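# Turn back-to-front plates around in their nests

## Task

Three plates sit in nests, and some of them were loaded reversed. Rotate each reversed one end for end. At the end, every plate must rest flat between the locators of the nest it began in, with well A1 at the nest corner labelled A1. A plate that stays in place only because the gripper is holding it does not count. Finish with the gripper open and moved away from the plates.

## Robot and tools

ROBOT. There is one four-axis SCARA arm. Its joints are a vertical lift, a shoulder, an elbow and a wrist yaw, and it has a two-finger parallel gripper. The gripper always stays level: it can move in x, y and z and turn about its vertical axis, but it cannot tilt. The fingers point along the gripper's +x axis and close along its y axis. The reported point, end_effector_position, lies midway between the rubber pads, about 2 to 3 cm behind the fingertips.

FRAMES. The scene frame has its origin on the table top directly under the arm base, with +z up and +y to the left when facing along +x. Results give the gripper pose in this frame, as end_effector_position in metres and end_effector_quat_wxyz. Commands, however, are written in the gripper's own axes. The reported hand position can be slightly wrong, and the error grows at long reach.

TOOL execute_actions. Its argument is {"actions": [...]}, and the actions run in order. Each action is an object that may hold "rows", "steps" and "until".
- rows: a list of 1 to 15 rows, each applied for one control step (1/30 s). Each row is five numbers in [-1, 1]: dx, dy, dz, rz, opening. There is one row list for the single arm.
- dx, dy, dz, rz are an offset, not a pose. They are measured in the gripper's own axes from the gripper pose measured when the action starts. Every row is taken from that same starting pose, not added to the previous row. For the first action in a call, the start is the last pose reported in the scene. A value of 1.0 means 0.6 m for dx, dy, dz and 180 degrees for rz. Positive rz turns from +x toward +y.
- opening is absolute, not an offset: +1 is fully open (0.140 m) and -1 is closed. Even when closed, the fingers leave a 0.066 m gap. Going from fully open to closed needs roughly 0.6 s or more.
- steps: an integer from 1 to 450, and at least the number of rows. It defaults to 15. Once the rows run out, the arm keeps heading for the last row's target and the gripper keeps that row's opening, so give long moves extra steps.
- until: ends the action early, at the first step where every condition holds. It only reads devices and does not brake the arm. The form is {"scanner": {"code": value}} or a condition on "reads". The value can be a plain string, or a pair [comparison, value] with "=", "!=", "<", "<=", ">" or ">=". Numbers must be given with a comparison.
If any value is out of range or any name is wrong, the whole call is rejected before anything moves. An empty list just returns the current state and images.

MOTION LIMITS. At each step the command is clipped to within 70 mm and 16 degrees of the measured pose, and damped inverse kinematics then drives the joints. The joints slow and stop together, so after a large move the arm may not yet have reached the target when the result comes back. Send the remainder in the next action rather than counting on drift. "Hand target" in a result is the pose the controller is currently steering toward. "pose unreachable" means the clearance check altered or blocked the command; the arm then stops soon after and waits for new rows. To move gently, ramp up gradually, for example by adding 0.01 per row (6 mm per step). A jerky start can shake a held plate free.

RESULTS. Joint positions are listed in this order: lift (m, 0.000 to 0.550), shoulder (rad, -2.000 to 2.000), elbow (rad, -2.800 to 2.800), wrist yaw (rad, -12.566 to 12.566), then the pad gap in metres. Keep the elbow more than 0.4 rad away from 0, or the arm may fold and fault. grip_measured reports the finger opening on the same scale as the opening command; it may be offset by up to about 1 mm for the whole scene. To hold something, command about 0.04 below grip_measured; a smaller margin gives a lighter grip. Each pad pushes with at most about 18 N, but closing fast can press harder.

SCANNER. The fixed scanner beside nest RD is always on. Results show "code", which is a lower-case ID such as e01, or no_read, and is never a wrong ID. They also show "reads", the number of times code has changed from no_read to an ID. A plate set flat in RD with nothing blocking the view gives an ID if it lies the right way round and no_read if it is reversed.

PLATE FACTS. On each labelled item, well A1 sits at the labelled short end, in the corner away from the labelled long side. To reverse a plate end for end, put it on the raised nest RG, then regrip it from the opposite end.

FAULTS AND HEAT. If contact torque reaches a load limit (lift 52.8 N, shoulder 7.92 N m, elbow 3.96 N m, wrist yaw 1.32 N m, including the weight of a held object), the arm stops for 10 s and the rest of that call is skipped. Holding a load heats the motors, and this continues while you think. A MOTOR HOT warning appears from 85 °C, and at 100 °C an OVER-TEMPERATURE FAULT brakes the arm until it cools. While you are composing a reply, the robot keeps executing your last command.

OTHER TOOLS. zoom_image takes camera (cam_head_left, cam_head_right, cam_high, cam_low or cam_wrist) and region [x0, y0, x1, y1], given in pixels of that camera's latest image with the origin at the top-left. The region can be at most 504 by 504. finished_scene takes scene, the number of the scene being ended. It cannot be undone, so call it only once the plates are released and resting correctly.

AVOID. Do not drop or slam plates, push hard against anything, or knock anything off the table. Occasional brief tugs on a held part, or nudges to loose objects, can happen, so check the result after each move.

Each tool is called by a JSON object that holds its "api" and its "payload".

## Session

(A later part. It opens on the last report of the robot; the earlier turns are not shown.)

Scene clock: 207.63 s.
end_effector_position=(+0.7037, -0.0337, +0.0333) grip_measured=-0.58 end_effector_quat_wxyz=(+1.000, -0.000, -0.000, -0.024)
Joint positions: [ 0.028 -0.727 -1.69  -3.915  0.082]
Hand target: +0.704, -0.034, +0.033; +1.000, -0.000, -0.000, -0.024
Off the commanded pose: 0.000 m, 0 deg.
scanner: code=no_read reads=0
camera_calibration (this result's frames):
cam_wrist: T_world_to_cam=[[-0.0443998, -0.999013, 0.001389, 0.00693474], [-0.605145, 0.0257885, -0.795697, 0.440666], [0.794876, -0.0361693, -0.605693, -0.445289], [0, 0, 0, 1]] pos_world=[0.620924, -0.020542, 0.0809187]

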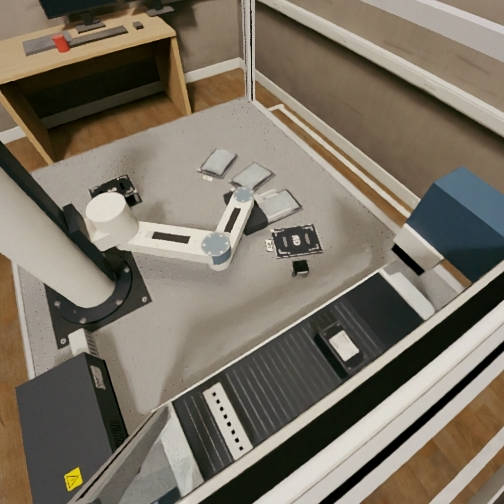

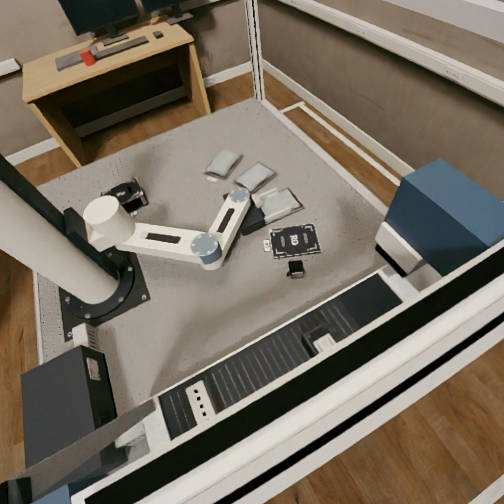

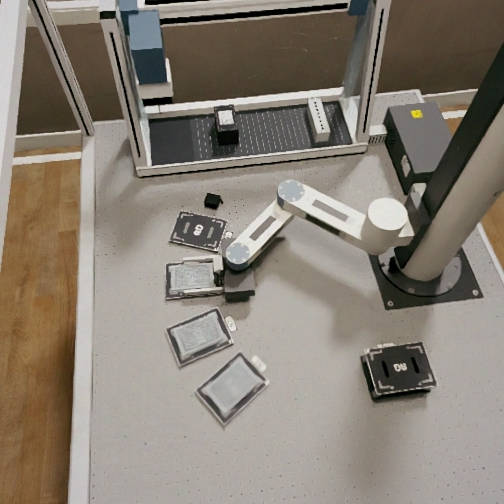

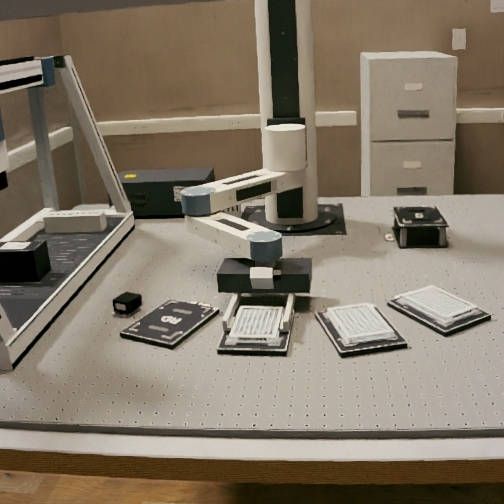

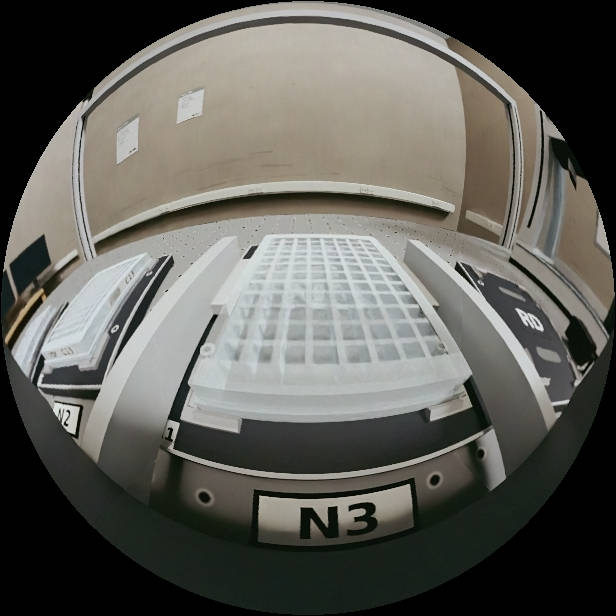

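{"api": "execute_actions", "payload": {"actions": [{"rows": [[0,0,0.001,0,-0.56],[0,0,0.002,0,-0.56],[0,0,0.002,0,-0.57],[0,0,0.002,0,-0.58],[0,0,0.002,0,-0.59],[0,0,0.002,0,-0.60],[0,0,0.002,0,-0.61],[0,0,0.002,0,-0.62],[0,0,0.002,0,-0.63]], "steps": 13}]}}

Scene clock: 212.57 s.
end_effector_position=(+0.7037, -0.0337, +0.0345) grip_measured=-0.59 end_effector_quat_wxyz=(+1.000, -0.000, -0.000, -0.024)
Joint positions: [ 0.03  -0.727 -1.69  -3.915  0.081]
Hand target: +0.704, -0.034, +0.034; +1.000, -0.000, -0.000, -0.024
Off the commanded pose: 0.000 m, 0 deg.
scanner: code=no_read reads=0
camera_calibration (this result's frames):
cam_wrist: T_world_to_cam=[[-0.0443943, -0.999013, 0.001389, 0.00692973], [-0.605145, 0.0257852, -0.795697, 0.441664], [0.794876, -0.036165, -0.605693, -0.444529], [0, 0, 0, 1]] pos_world=[0.620924, -0.0205419, 0.0821734]

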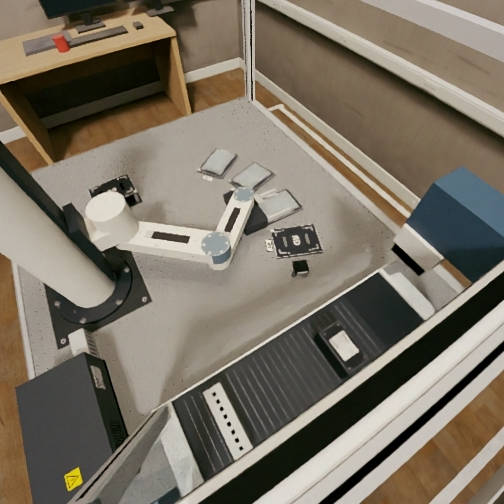

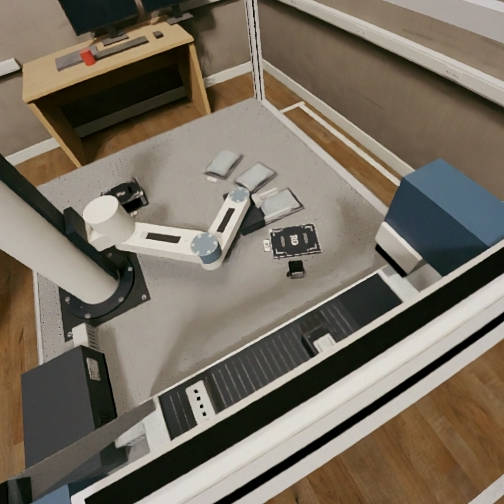

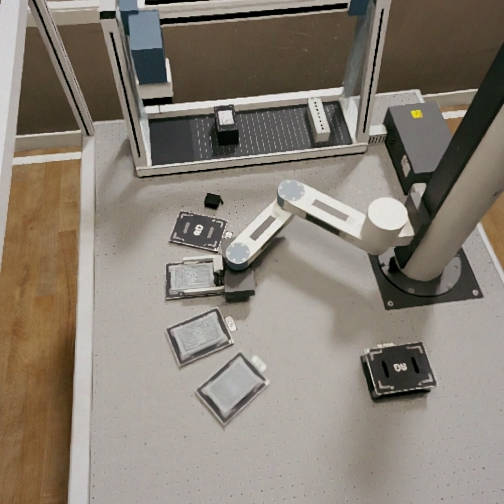

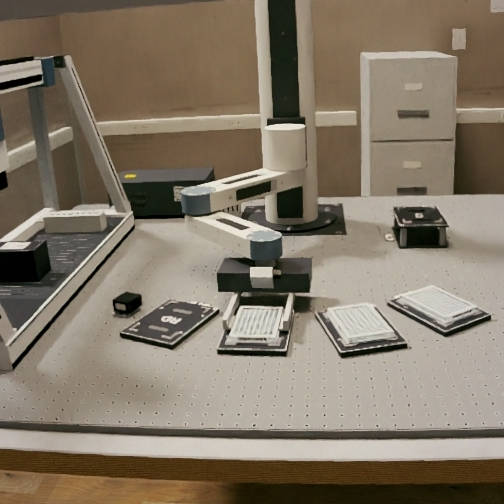

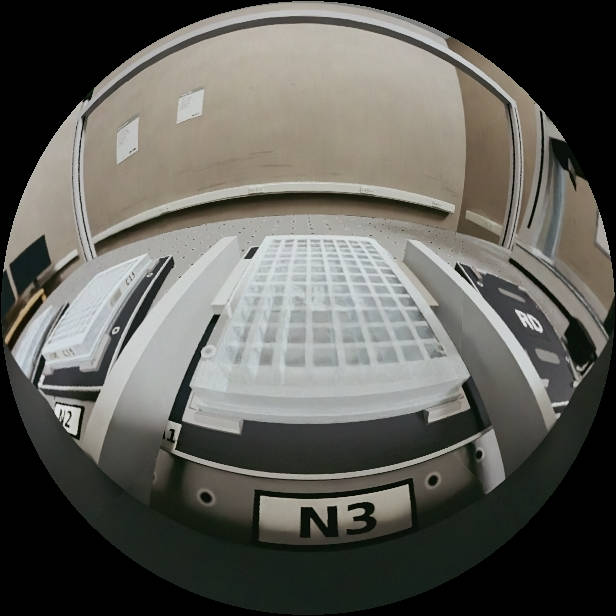

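{"api": "execute_actions", "payload": {"actions": [{"rows": [[0,0,0.002,0,-0.63],[0,0,0.005,0,-0.63],[0,0,0.009,0,-0.63],[0,0,0.015,0,-0.63],[0,0,0.024,0,-0.63],[0,0,0.036,0,-0.63],[0,0,0.051,0,-0.63],[0,0,0.069,0,-0.63],[0,0,0.089,0,-0.63],[0,0,0.109,0,-0.63],[0,0,0.128,0,-0.63],[0,0,0.145,0,-0.63],[0,0,0.159,0,-0.63],[0,0,0.169,0,-0.63],[0,0,0.176,0,-0.63]], "steps": 21}]}}

Scene clock: 262.67 s.
end_effector_position=(+0.7037, -0.0337, +0.1404) grip_measured=-0.59 end_effector_quat_wxyz=(+1.000, -0.000, -0.000, -0.024)
Joint positions: [ 0.135 -0.727 -1.69  -3.915  0.081]
Hand target: +0.704, -0.034, +0.140; +1.000, -0.000, -0.000, -0.024
Off the commanded pose: 0.000 m, 0 deg.
scanner: code=no_read reads=0
camera_calibration (this result's frames):
cam_wrist: T_world_to_cam=[[-0.0444885, -0.999009, 0.001389, 0.00681882], [-0.605143, 0.0258423, -0.795697, 0.525898], [0.794873, -0.0362399, -0.605693, -0.380427], [0, 0, 0, 1]] pos_world=[0.620938, -0.020565, 0.188024]

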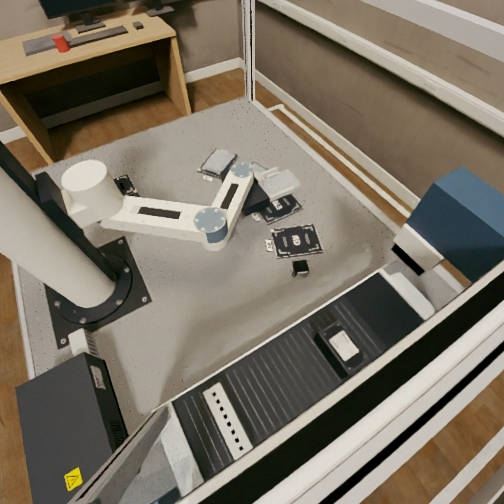

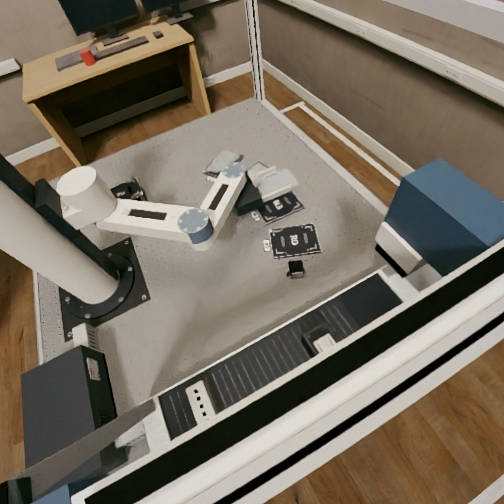

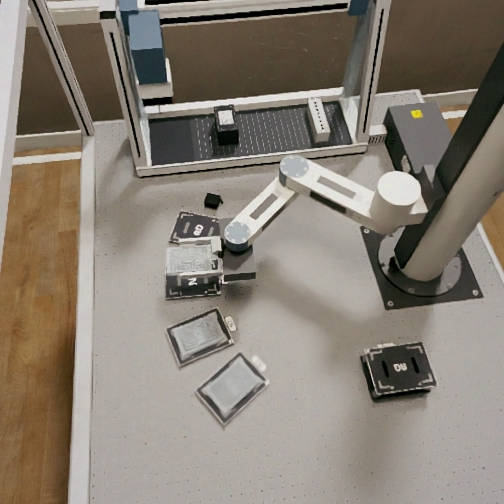

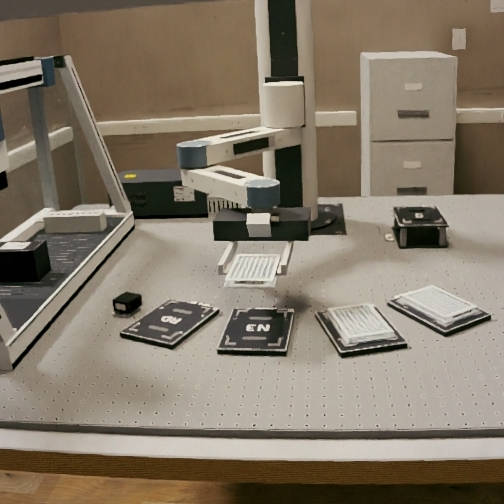

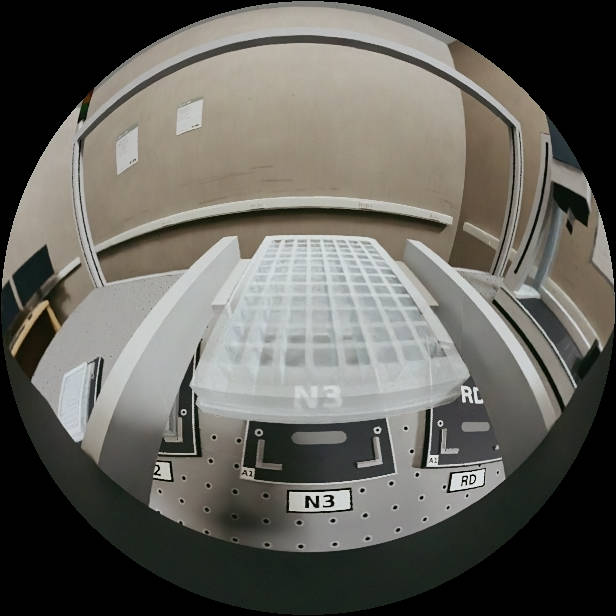

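{"api": "zoom_image", "payload": {"camera": "cam_wrist", "region": [180, 340, 480, 500]}}

Region (180, 340, 480, 500) of cam_wrist's 616x616 image, scaled by 1.680, with more detail than that image has; it fills the top 269 rows of this view, and the rest is white.

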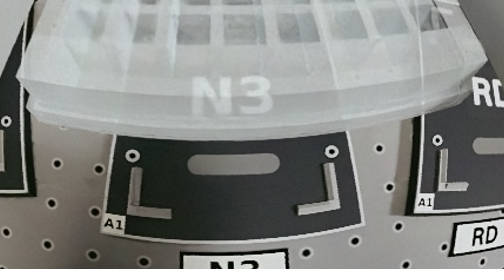

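{"api": "execute_actions", "payload": {"actions": [{"rows": [[-0.004,0.003,0,0,-0.63],[-0.010,0.008,0,0,-0.63],[-0.019,0.016,0,0,-0.63],[-0.030,0.026,0,0.001,-0.63],[-0.043,0.038,0,0.001,-0.63],[-0.058,0.052,0,0.002,-0.63],[-0.075,0.068,0,0.002,-0.63],[-0.094,0.085,0,0.003,-0.63],[-0.115,0.103,0,0.003,-0.63],[-0.138,0.122,0,0.004,-0.63],[-0.162,0.142,0,0.004,-0.63],[-0.187,0.162,0,0.005,-0.63],[-0.213,0.182,0,0.005,-0.63],[-0.24,0.202,0,0.006,-0.63],[-0.9106,0.579,0,0.0155,-0.63]], "steps": 50}]}}

Scene clock: 284.13 s.
end_effector_position=(+0.2535, +0.2737, +0.1404) grip_measured=-0.59 end_effector_quat_wxyz=(+1.000, -0.000, -0.000, +0.029)
Joint positions: [ 0.135  0.899 -1.094 -6.031  0.081]
Hand target: +0.210, +0.297, +0.140; +1.000, -0.000, -0.000, +0.015
Off the commanded pose: 0.103 m, 3 deg; position clipped at the last step of the last action.
scanner: code=no_read reads=0
camera_calibration (this result's frames):
cam_wrist: T_world_to_cam=[[0.0617658, -0.99809, 0.001389, 0.266686], [-0.604469, -0.0385143, -0.795697, 0.262924], [0.794231, 0.0483073, -0.605693, -0.0344041], [0, 0, 0, 1]] pos_world=[0.169782, 0.277965, 0.187999]

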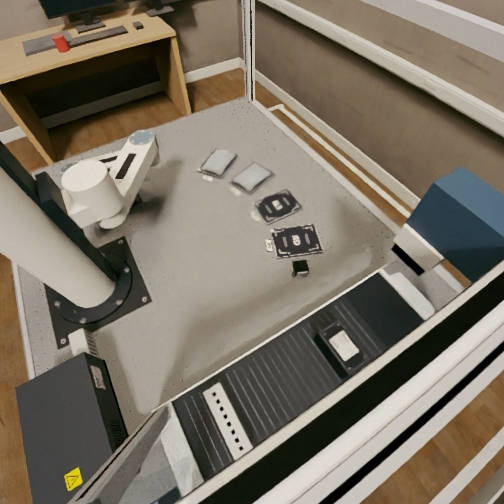

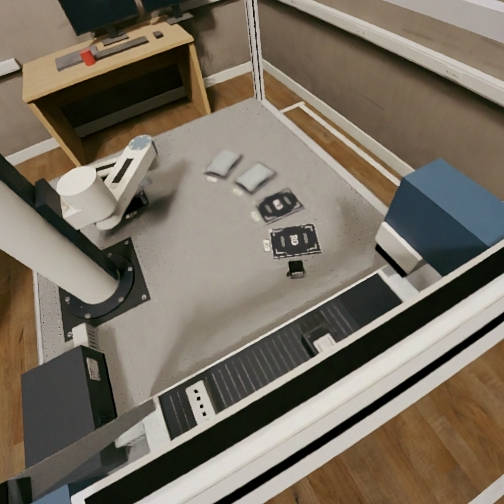

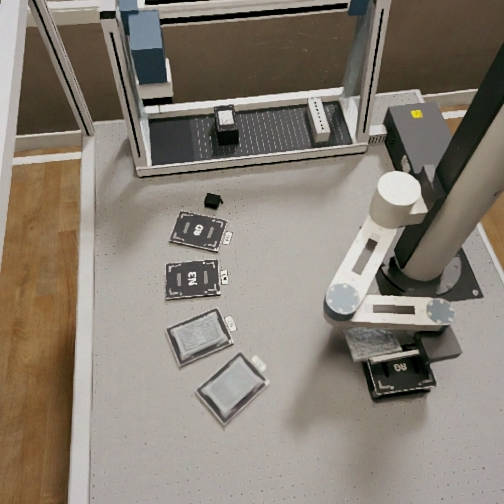

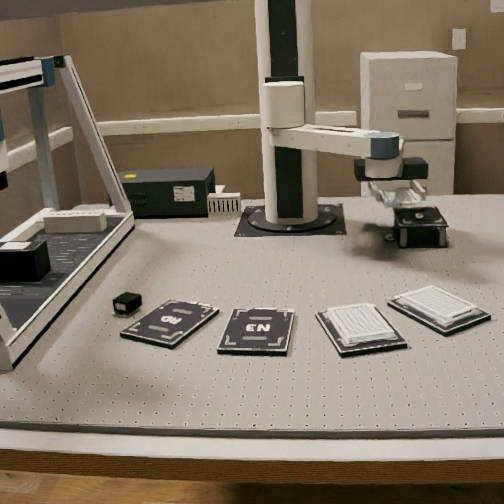

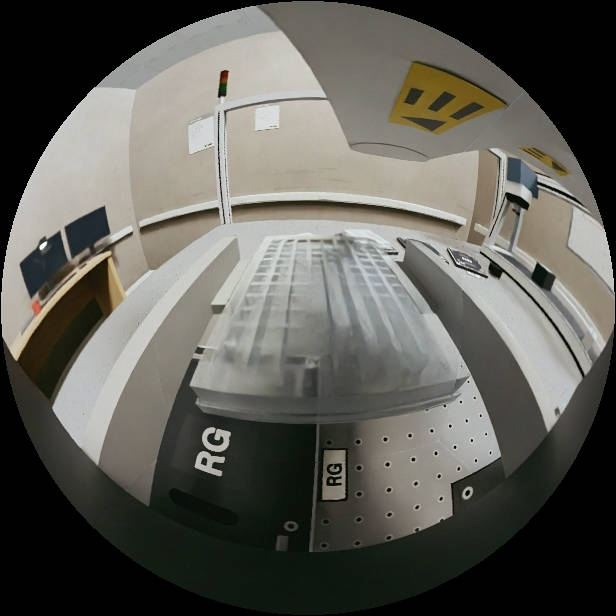

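{"api": "execute_actions", "payload": {"actions": [{"rows": [[-0.075,0.05,0,-0.009,-0.63],[-0.082,0.06,0,-0.011,-0.63],[-0.09,0.072,0,-0.013,-0.63],[-0.10,0.085,0,-0.015,-0.63],[-0.11,0.098,0,-0.017,-0.63],[-0.118,0.109,0,-0.0183,-0.63],[-0.1243,0.1178,0,-0.0183,-0.63]], "steps": 16}]}}

Scene clock: 291.40 s.
end_effector_position=(+0.1749, +0.3399, +0.1404) grip_measured=-0.59 end_effector_quat_wxyz=(+1.000, -0.000, -0.000, +0.000)
Joint positions: [ 0.135  1.251 -1.564 -5.969  0.081]
Hand target: +0.175, +0.340, +0.140; +1.000, -0.000, -0.000, +0.000
Off the commanded pose: 0.000 m, 0 deg.
scanner: code=no_read reads=0
camera_calibration (this result's frames):
cam_wrist: T_world_to_cam=[[0.00428755, -0.99999, 0.001389, 0.348342], [-0.605683, -0.00370216, -0.795697, 0.206351], [0.795694, 0.0025703, -0.605693, 0.0401125], [0, 0, 0, 1]] pos_world=[0.0915727, 0.348999, 0.188005]

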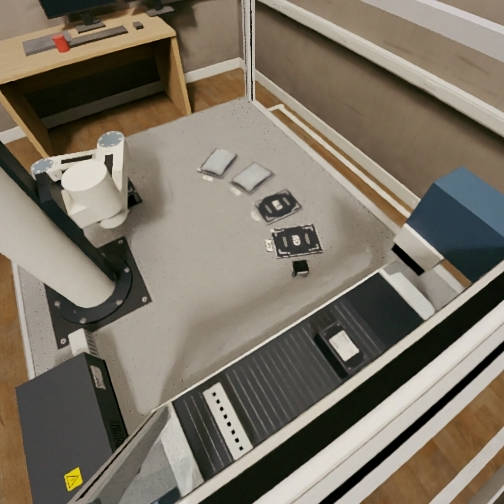

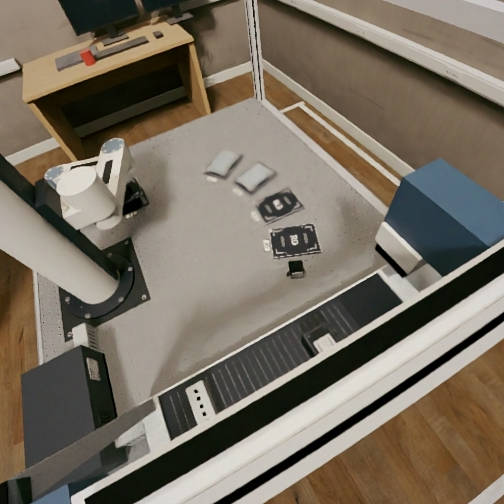

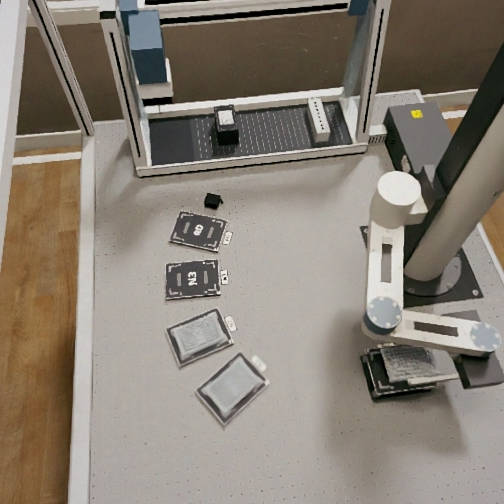

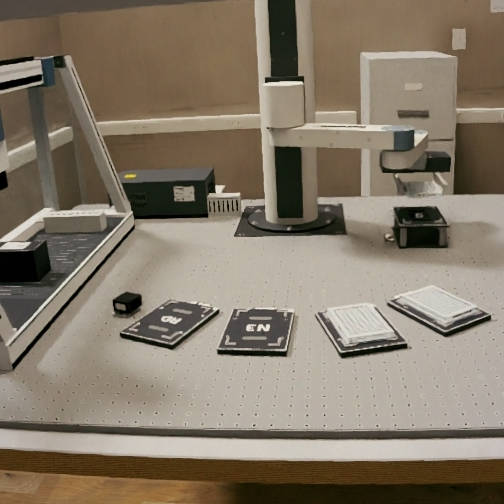

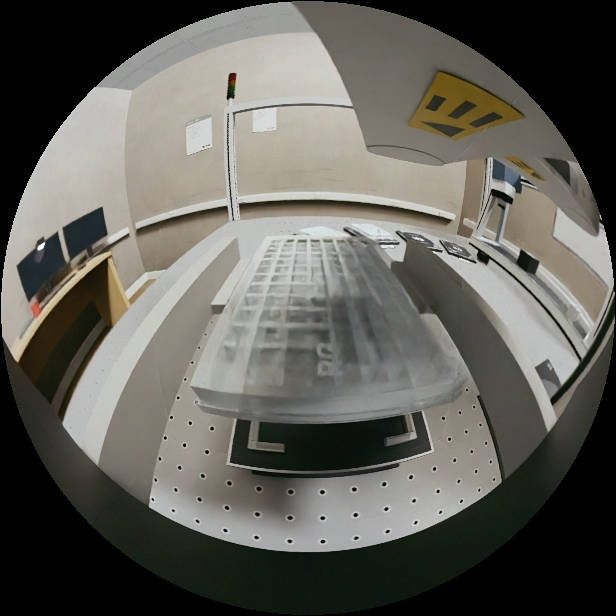

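{"api": "zoom_image", "payload": {"camera": "cam_wrist", "region": [215, 395, 335, 485]}}

{"api": "zoom_image", "payload": {"camera": "cam_wrist", "region": [330, 395, 450, 485]}}

{"api": "zoom_image", "payload": {"camera": "cam_wrist", "region": [190, 240, 470, 430]}}

Region (215, 395, 335, 485) of cam_wrist's 616x616 image, scaled by 4.200, with more detail than that image has; it fills the top 378 rows of this view, and the rest is white.

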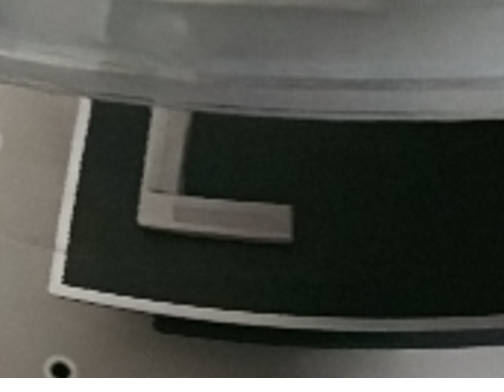

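Region (330, 395, 450, 485) of cam_wrist's 616x616 image, scaled by 4.200, with more detail than that image has; it fills the top 378 rows of this view, and the rest is white.

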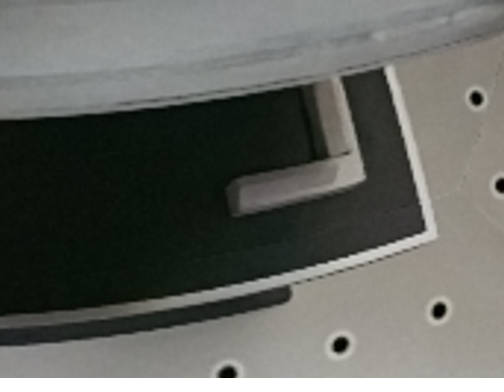

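Region (190, 240, 470, 430) of cam_wrist's 616x616 image, scaled by 1.800, with more detail than that image has; it fills the top 342 rows of this view, and the rest is white.

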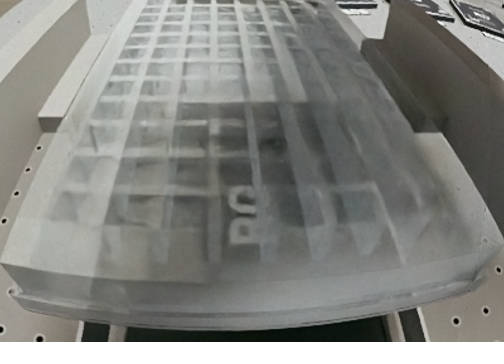

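{"api": "execute_actions", "payload": {"actions": [{"rows": [[0.002,-0.002,-0.006,0.0003,-0.63],[0.004,-0.004,-0.014,0.0006,-0.63],[0.006,-0.006,-0.024,0.0009,-0.63],[0.008,-0.008,-0.035,0.0012,-0.63],[0.0105,-0.0107,-0.045,0.0014,-0.63],[0.0105,-0.0107,-0.053,0.0014,-0.63],[0.0105,-0.0107,-0.0585,0.0014,-0.63]], "steps": 13}]}}

Scene clock: 310.47 s.
end_effector_position=(+0.1812, +0.3336, +0.1052) grip_measured=-0.59 end_effector_quat_wxyz=(+1.000, -0.000, -0.000, +0.002)
Joint positions: [ 0.1    1.222 -1.517 -5.983  0.081]
Hand target: +0.181, +0.334, +0.105; +1.000, -0.000, -0.000, +0.002
Off the commanded pose: 0.000 m, 0 deg.
scanner: code=no_read reads=0
camera_calibration (this result's frames):
cam_wrist: T_world_to_cam=[[0.00867044, -0.999961, 0.001389, 0.341193], [-0.605661, -0.00635682, -0.795697, 0.183042], [0.795675, 0.00605779, -0.605693, 0.0126384], [0, 0, 0, 1]] pos_world=[0.0978472, 0.342267, 0.152827]

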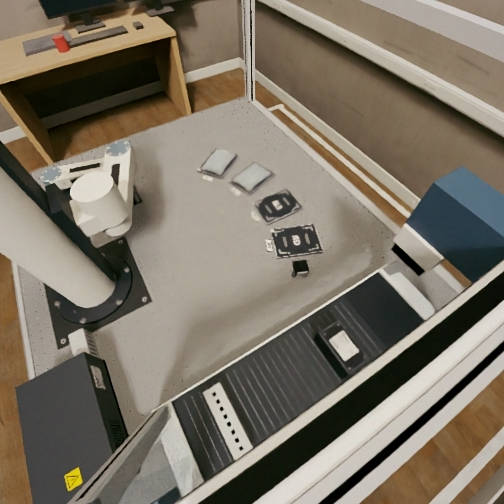

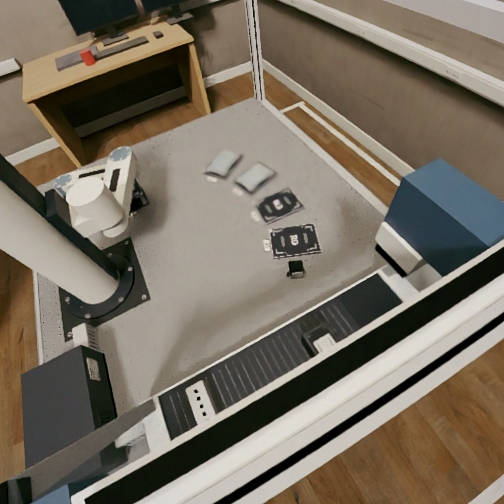

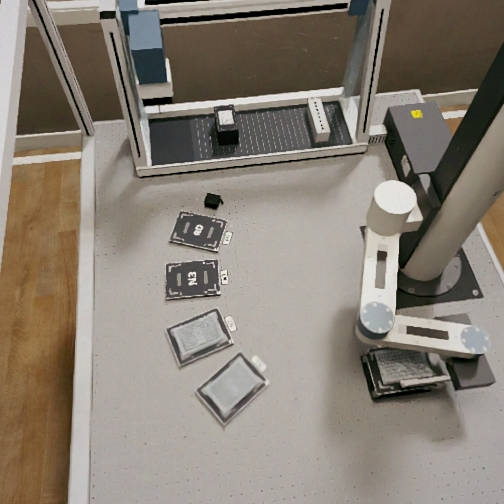

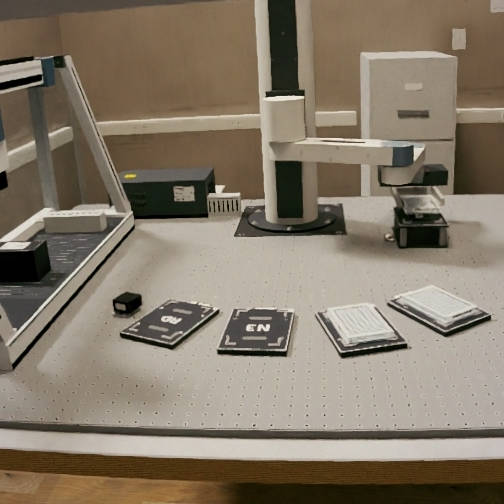

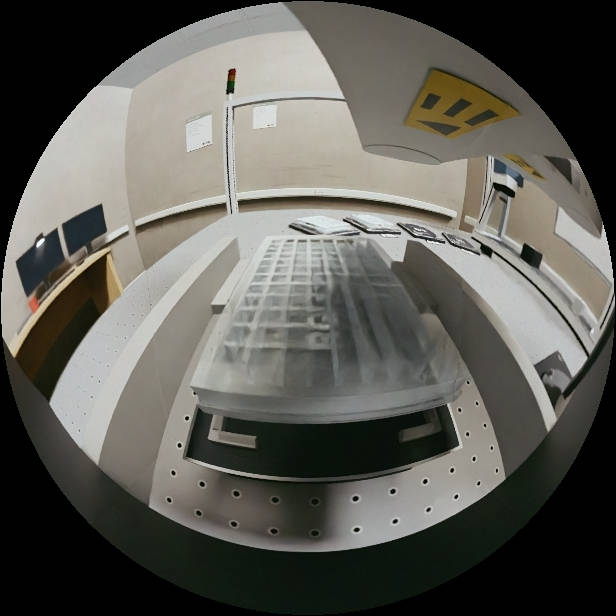

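{"api": "zoom_image", "payload": {"camera": "cam_wrist", "region": [175, 395, 275, 480]}}

{"api": "zoom_image", "payload": {"camera": "cam_wrist", "region": [380, 395, 480, 480]}}

Region (175, 395, 275, 480) of cam_wrist's 616x616 image, scaled by 5.040, with more detail than that image has; it fills the top 428 rows of this view, and the rest is white.

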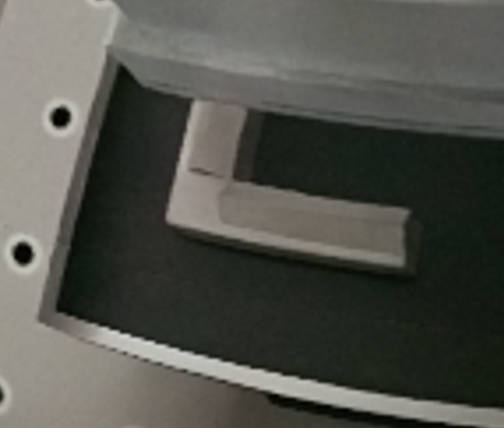

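Region (380, 395, 480, 480) of cam_wrist's 616x616 image, scaled by 5.040, with more detail than that image has; it fills the top 428 rows of this view, and the rest is white.

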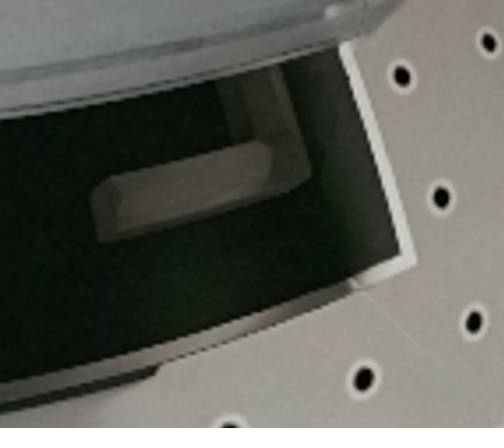

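{"api": "execute_actions", "payload": {"actions": [{"rows": [[0.0003,-0.0003,-0.004,0,-0.63],[0.0003,-0.0003,-0.009,0,-0.63],[0.0003,-0.0003,-0.014,0,-0.63],[0.0003,-0.0003,-0.019,0,-0.63],[0.0003,-0.0003,-0.023,0,-0.63],[0.0003,-0.0003,-0.026,0,-0.63],[0.0003,-0.0003,-0.029,0,-0.63],[0.0003,-0.0003,-0.031,0,-0.63],[0.0003,-0.0003,-0.033,0,-0.63],[0.0003,-0.0003,-0.035,0,-0.63],[0.0003,-0.0003,-0.0362,0,-0.63],[0.0003,-0.0003,-0.037,0,-0.63]], "steps": 16}]}}

Scene clock: 331.73 s.
end_effector_position=(+0.1814, +0.3336, +0.0829) grip_measured=-0.59 end_effector_quat_wxyz=(+1.000, -0.000, -0.000, +0.003)
Joint positions: [ 0.078  1.221 -1.516 -5.983  0.081]
Hand target: +0.181, +0.333, +0.083; +1.000, -0.000, -0.000, +0.002
Off the commanded pose: 0.000 m, 0 deg.
scanner: code=no_read reads=0
camera_calibration (this result's frames):
cam_wrist: T_world_to_cam=[[0.00957976, -0.999953, 0.001389, 0.341063], [-0.605655, -0.00690758, -0.795697, 0.165622], [0.79567, 0.00678134, -0.605693, -0.00121911], [0, 0, 0, 1]] pos_world=[0.0980127, 0.342199, 0.130573]

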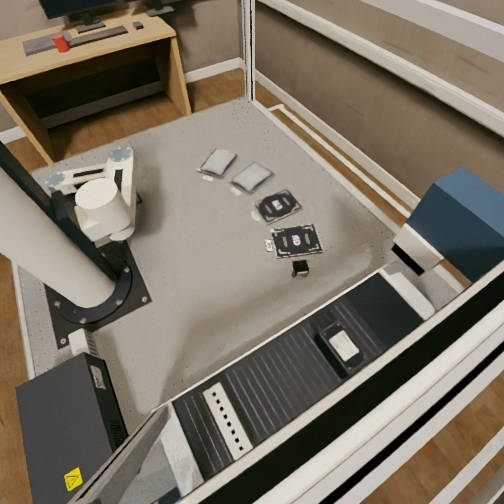

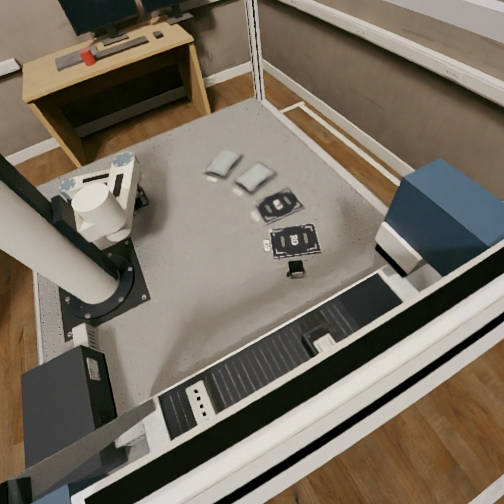

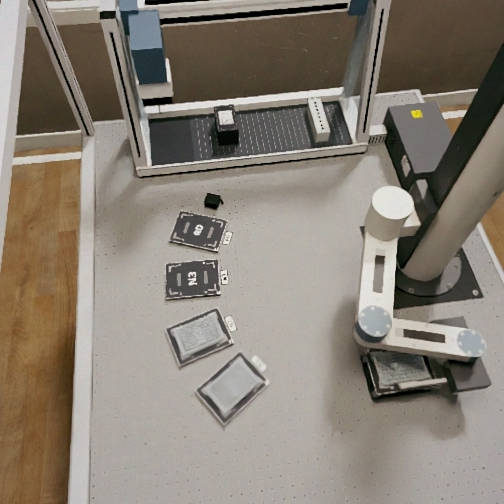

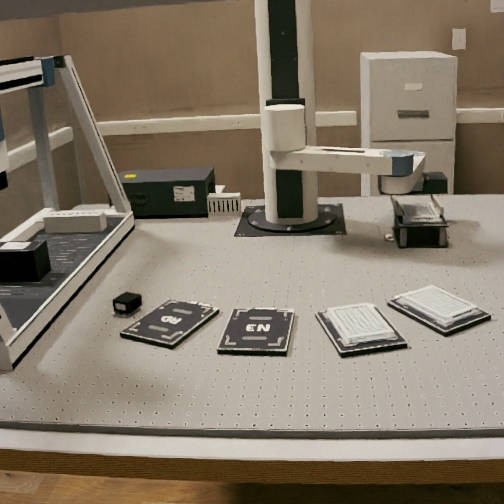

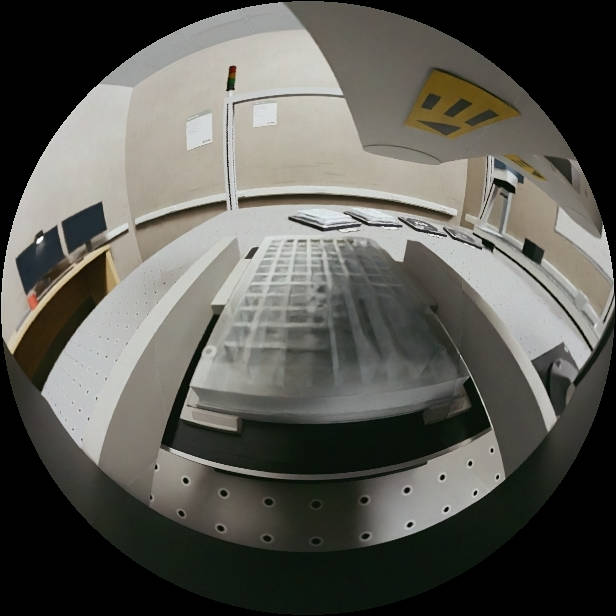

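{"api": "execute_actions", "payload": {"actions": [{"rows": [[0,0,-0.0003,0,-0.61],[0,0,-0.0003,0,-0.59],[0,0,-0.0003,0,-0.56],[0,0,-0.0003,0,-0.52],[0,0,-0.0003,0,-0.45],[0,0,-0.0003,0,-0.35],[0,0,-0.0003,0,-0.25],[0,0,-0.0003,0,-0.2]], "steps": 10},{"rows": [[0,0,0.006,0,-0.2],[0,0,0.014,0,-0.2],[0,0,0.022,0,-0.2],[0,0,0.029,0,-0.2],[0,0,0.033,0,-0.2],[0,0,0.033,0,-0.2],[0,0,0.033,-0.005,-0.2],[0,0,0.033,-0.02,-0.2],[0,0,0.033,-0.045,-0.2],[0,0,0.033,-0.08,-0.2],[0,0,0.033,-0.12,-0.2],[0,0,0.033,-0.17,-0.2],[0,0,0.033,-0.3,-0.2],[0,0,0.033,-0.6,-0.2],[0,0,0.033,-0.9,-0.2]], "steps": 55}]}}

Scene clock: 356.10 s.
end_effector_position=(+0.1818, +0.3335, +0.1025) grip_measured=-0.20 end_effector_quat_wxyz=(-0.159, +0.000, +0.000, +0.987)
Joint positions: [ 0.098  0.591 -1.765 -7.931  0.096]
Hand target: +0.182, +0.333, +0.103; -0.159, +0.000, +0.000, +0.987
Off the commanded pose: 0.000 m, 0 deg.
scanner: code=no_read reads=0
camera_calibration (this result's frames):
cam_wrist: T_world_to_cam=[[-0.317643, 0.948209, 0.001389, -0.249287], [0.573974, 0.193443, -0.795697, -0.0997676], [-0.754756, -0.25195, -0.605693, 0.378433], [0, 0, 0, 1]] pos_world=[0.263704, 0.351021, 0.150176]

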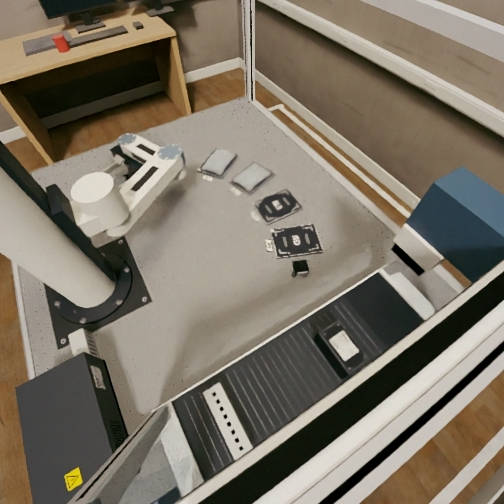

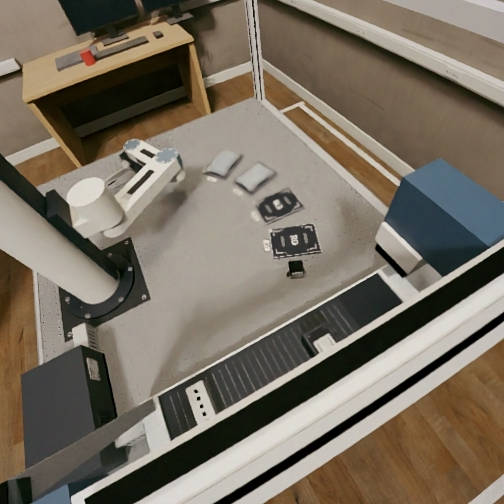

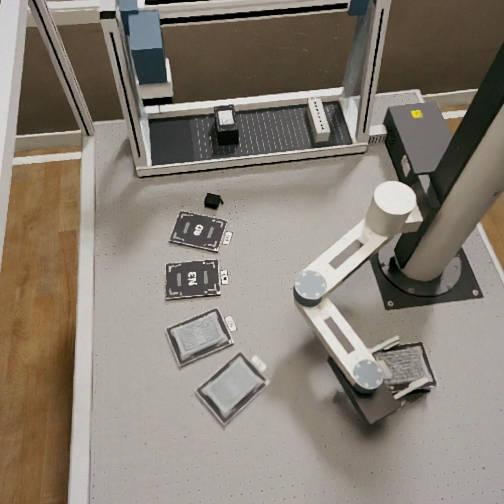

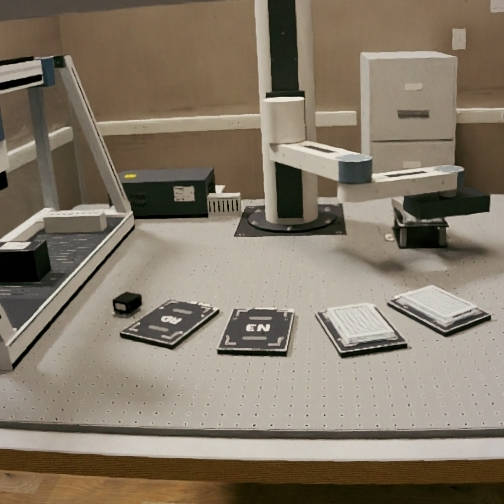

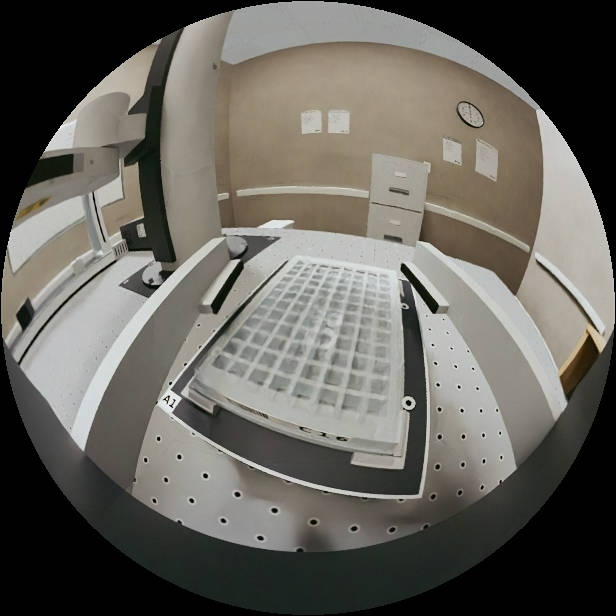

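{"api": "execute_actions", "payload": {"actions": [{"rows": [[0,0,0,-0.02,-0.2],[0,0,0,-0.045,-0.2],[0,0,0,-0.075,-0.2],[0.0006,0,0,-0.1004,-0.2]], "steps": 12}]}}

Scene clock: 361.57 s.
end_effector_position=(+0.1816, +0.3334, +0.1025) grip_measured=-0.20 end_effector_quat_wxyz=(-0.002, +0.000, +0.000, +1.000)
Joint positions: [ 0.098  0.439 -1.548 -8.312  0.096]
Hand target: +0.181, +0.333, +0.103; -0.002, +0.000, +0.000, +1.000
Off the commanded pose: 0.000 m, 0 deg.
scanner: code=no_read reads=0
camera_calibration (this result's frames):
cam_wrist: T_world_to_cam=[[-0.00743283, 0.999971, 0.001389, -0.322813], [0.605669, 0.00560722, -0.795697, -0.0428143], [-0.795682, -0.00507301, -0.605693, 0.303428], [0, 0, 0, 1]] pos_world=[0.264964, 0.324584, 0.150166]

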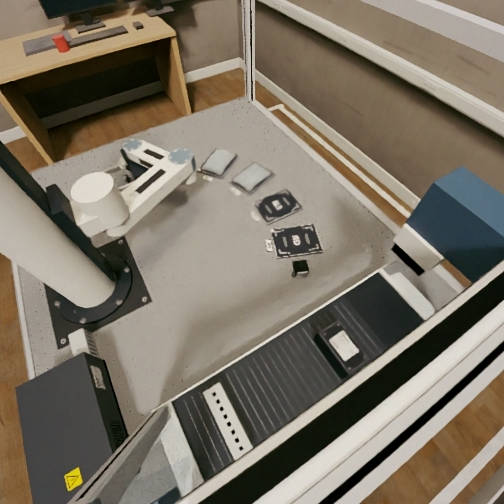

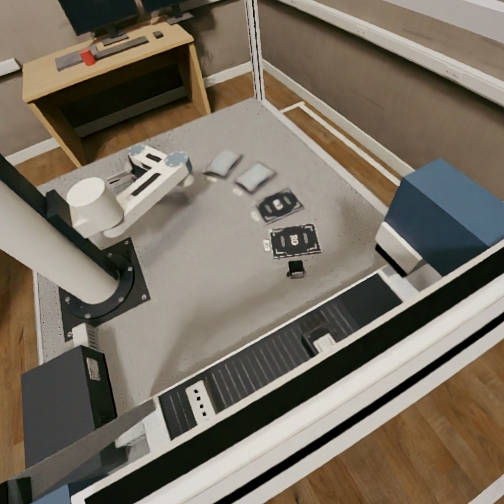

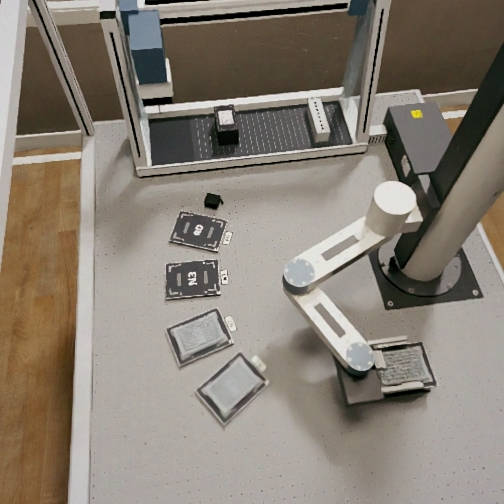

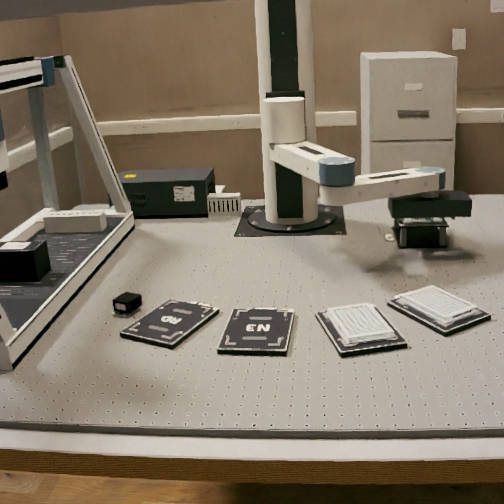

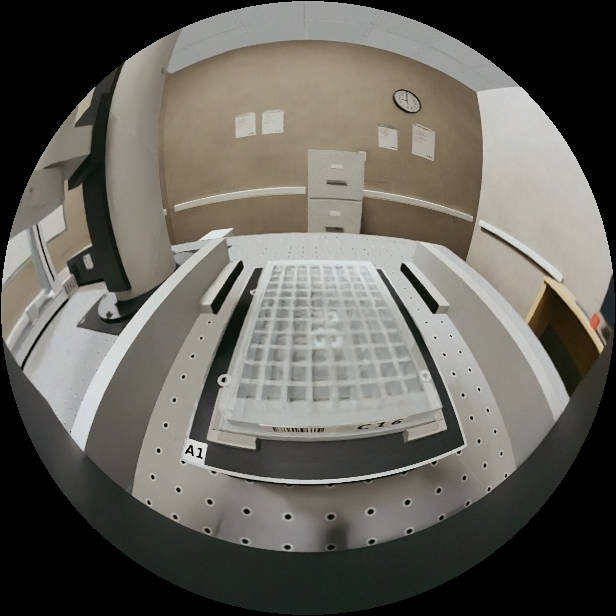

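{"api": "zoom_image", "payload": {"camera": "cam_wrist", "region": [172, 365, 282, 475]}}

{"api": "zoom_image", "payload": {"camera": "cam_wrist", "region": [370, 360, 480, 470]}}

{"api": "zoom_image", "payload": {"camera": "cam_wrist", "region": [230, 250, 410, 320]}}

Region (172, 365, 282, 475) of cam_wrist's 616x616 image, scaled by 4.582, with more detail than that image has.

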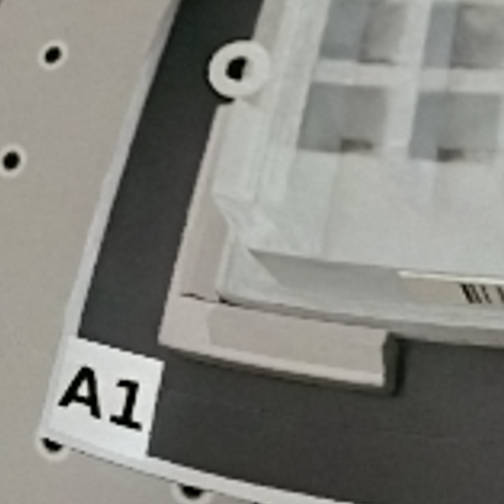

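Region (370, 360, 480, 470) of cam_wrist's 616x616 image, scaled by 4.582, with more detail than that image has.

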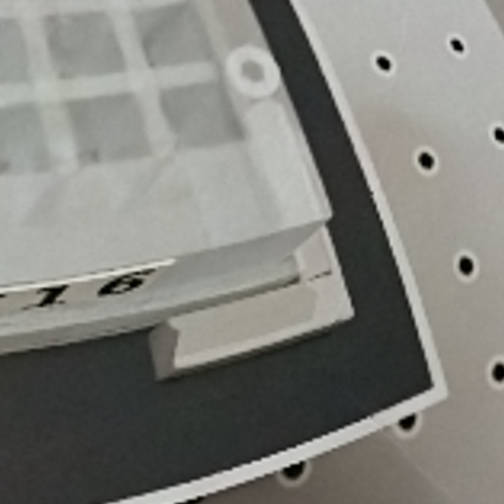

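Region (230, 250, 410, 320) of cam_wrist's 616x616 image, scaled by 2.800, with more detail than that image has.

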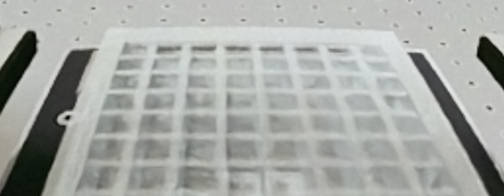

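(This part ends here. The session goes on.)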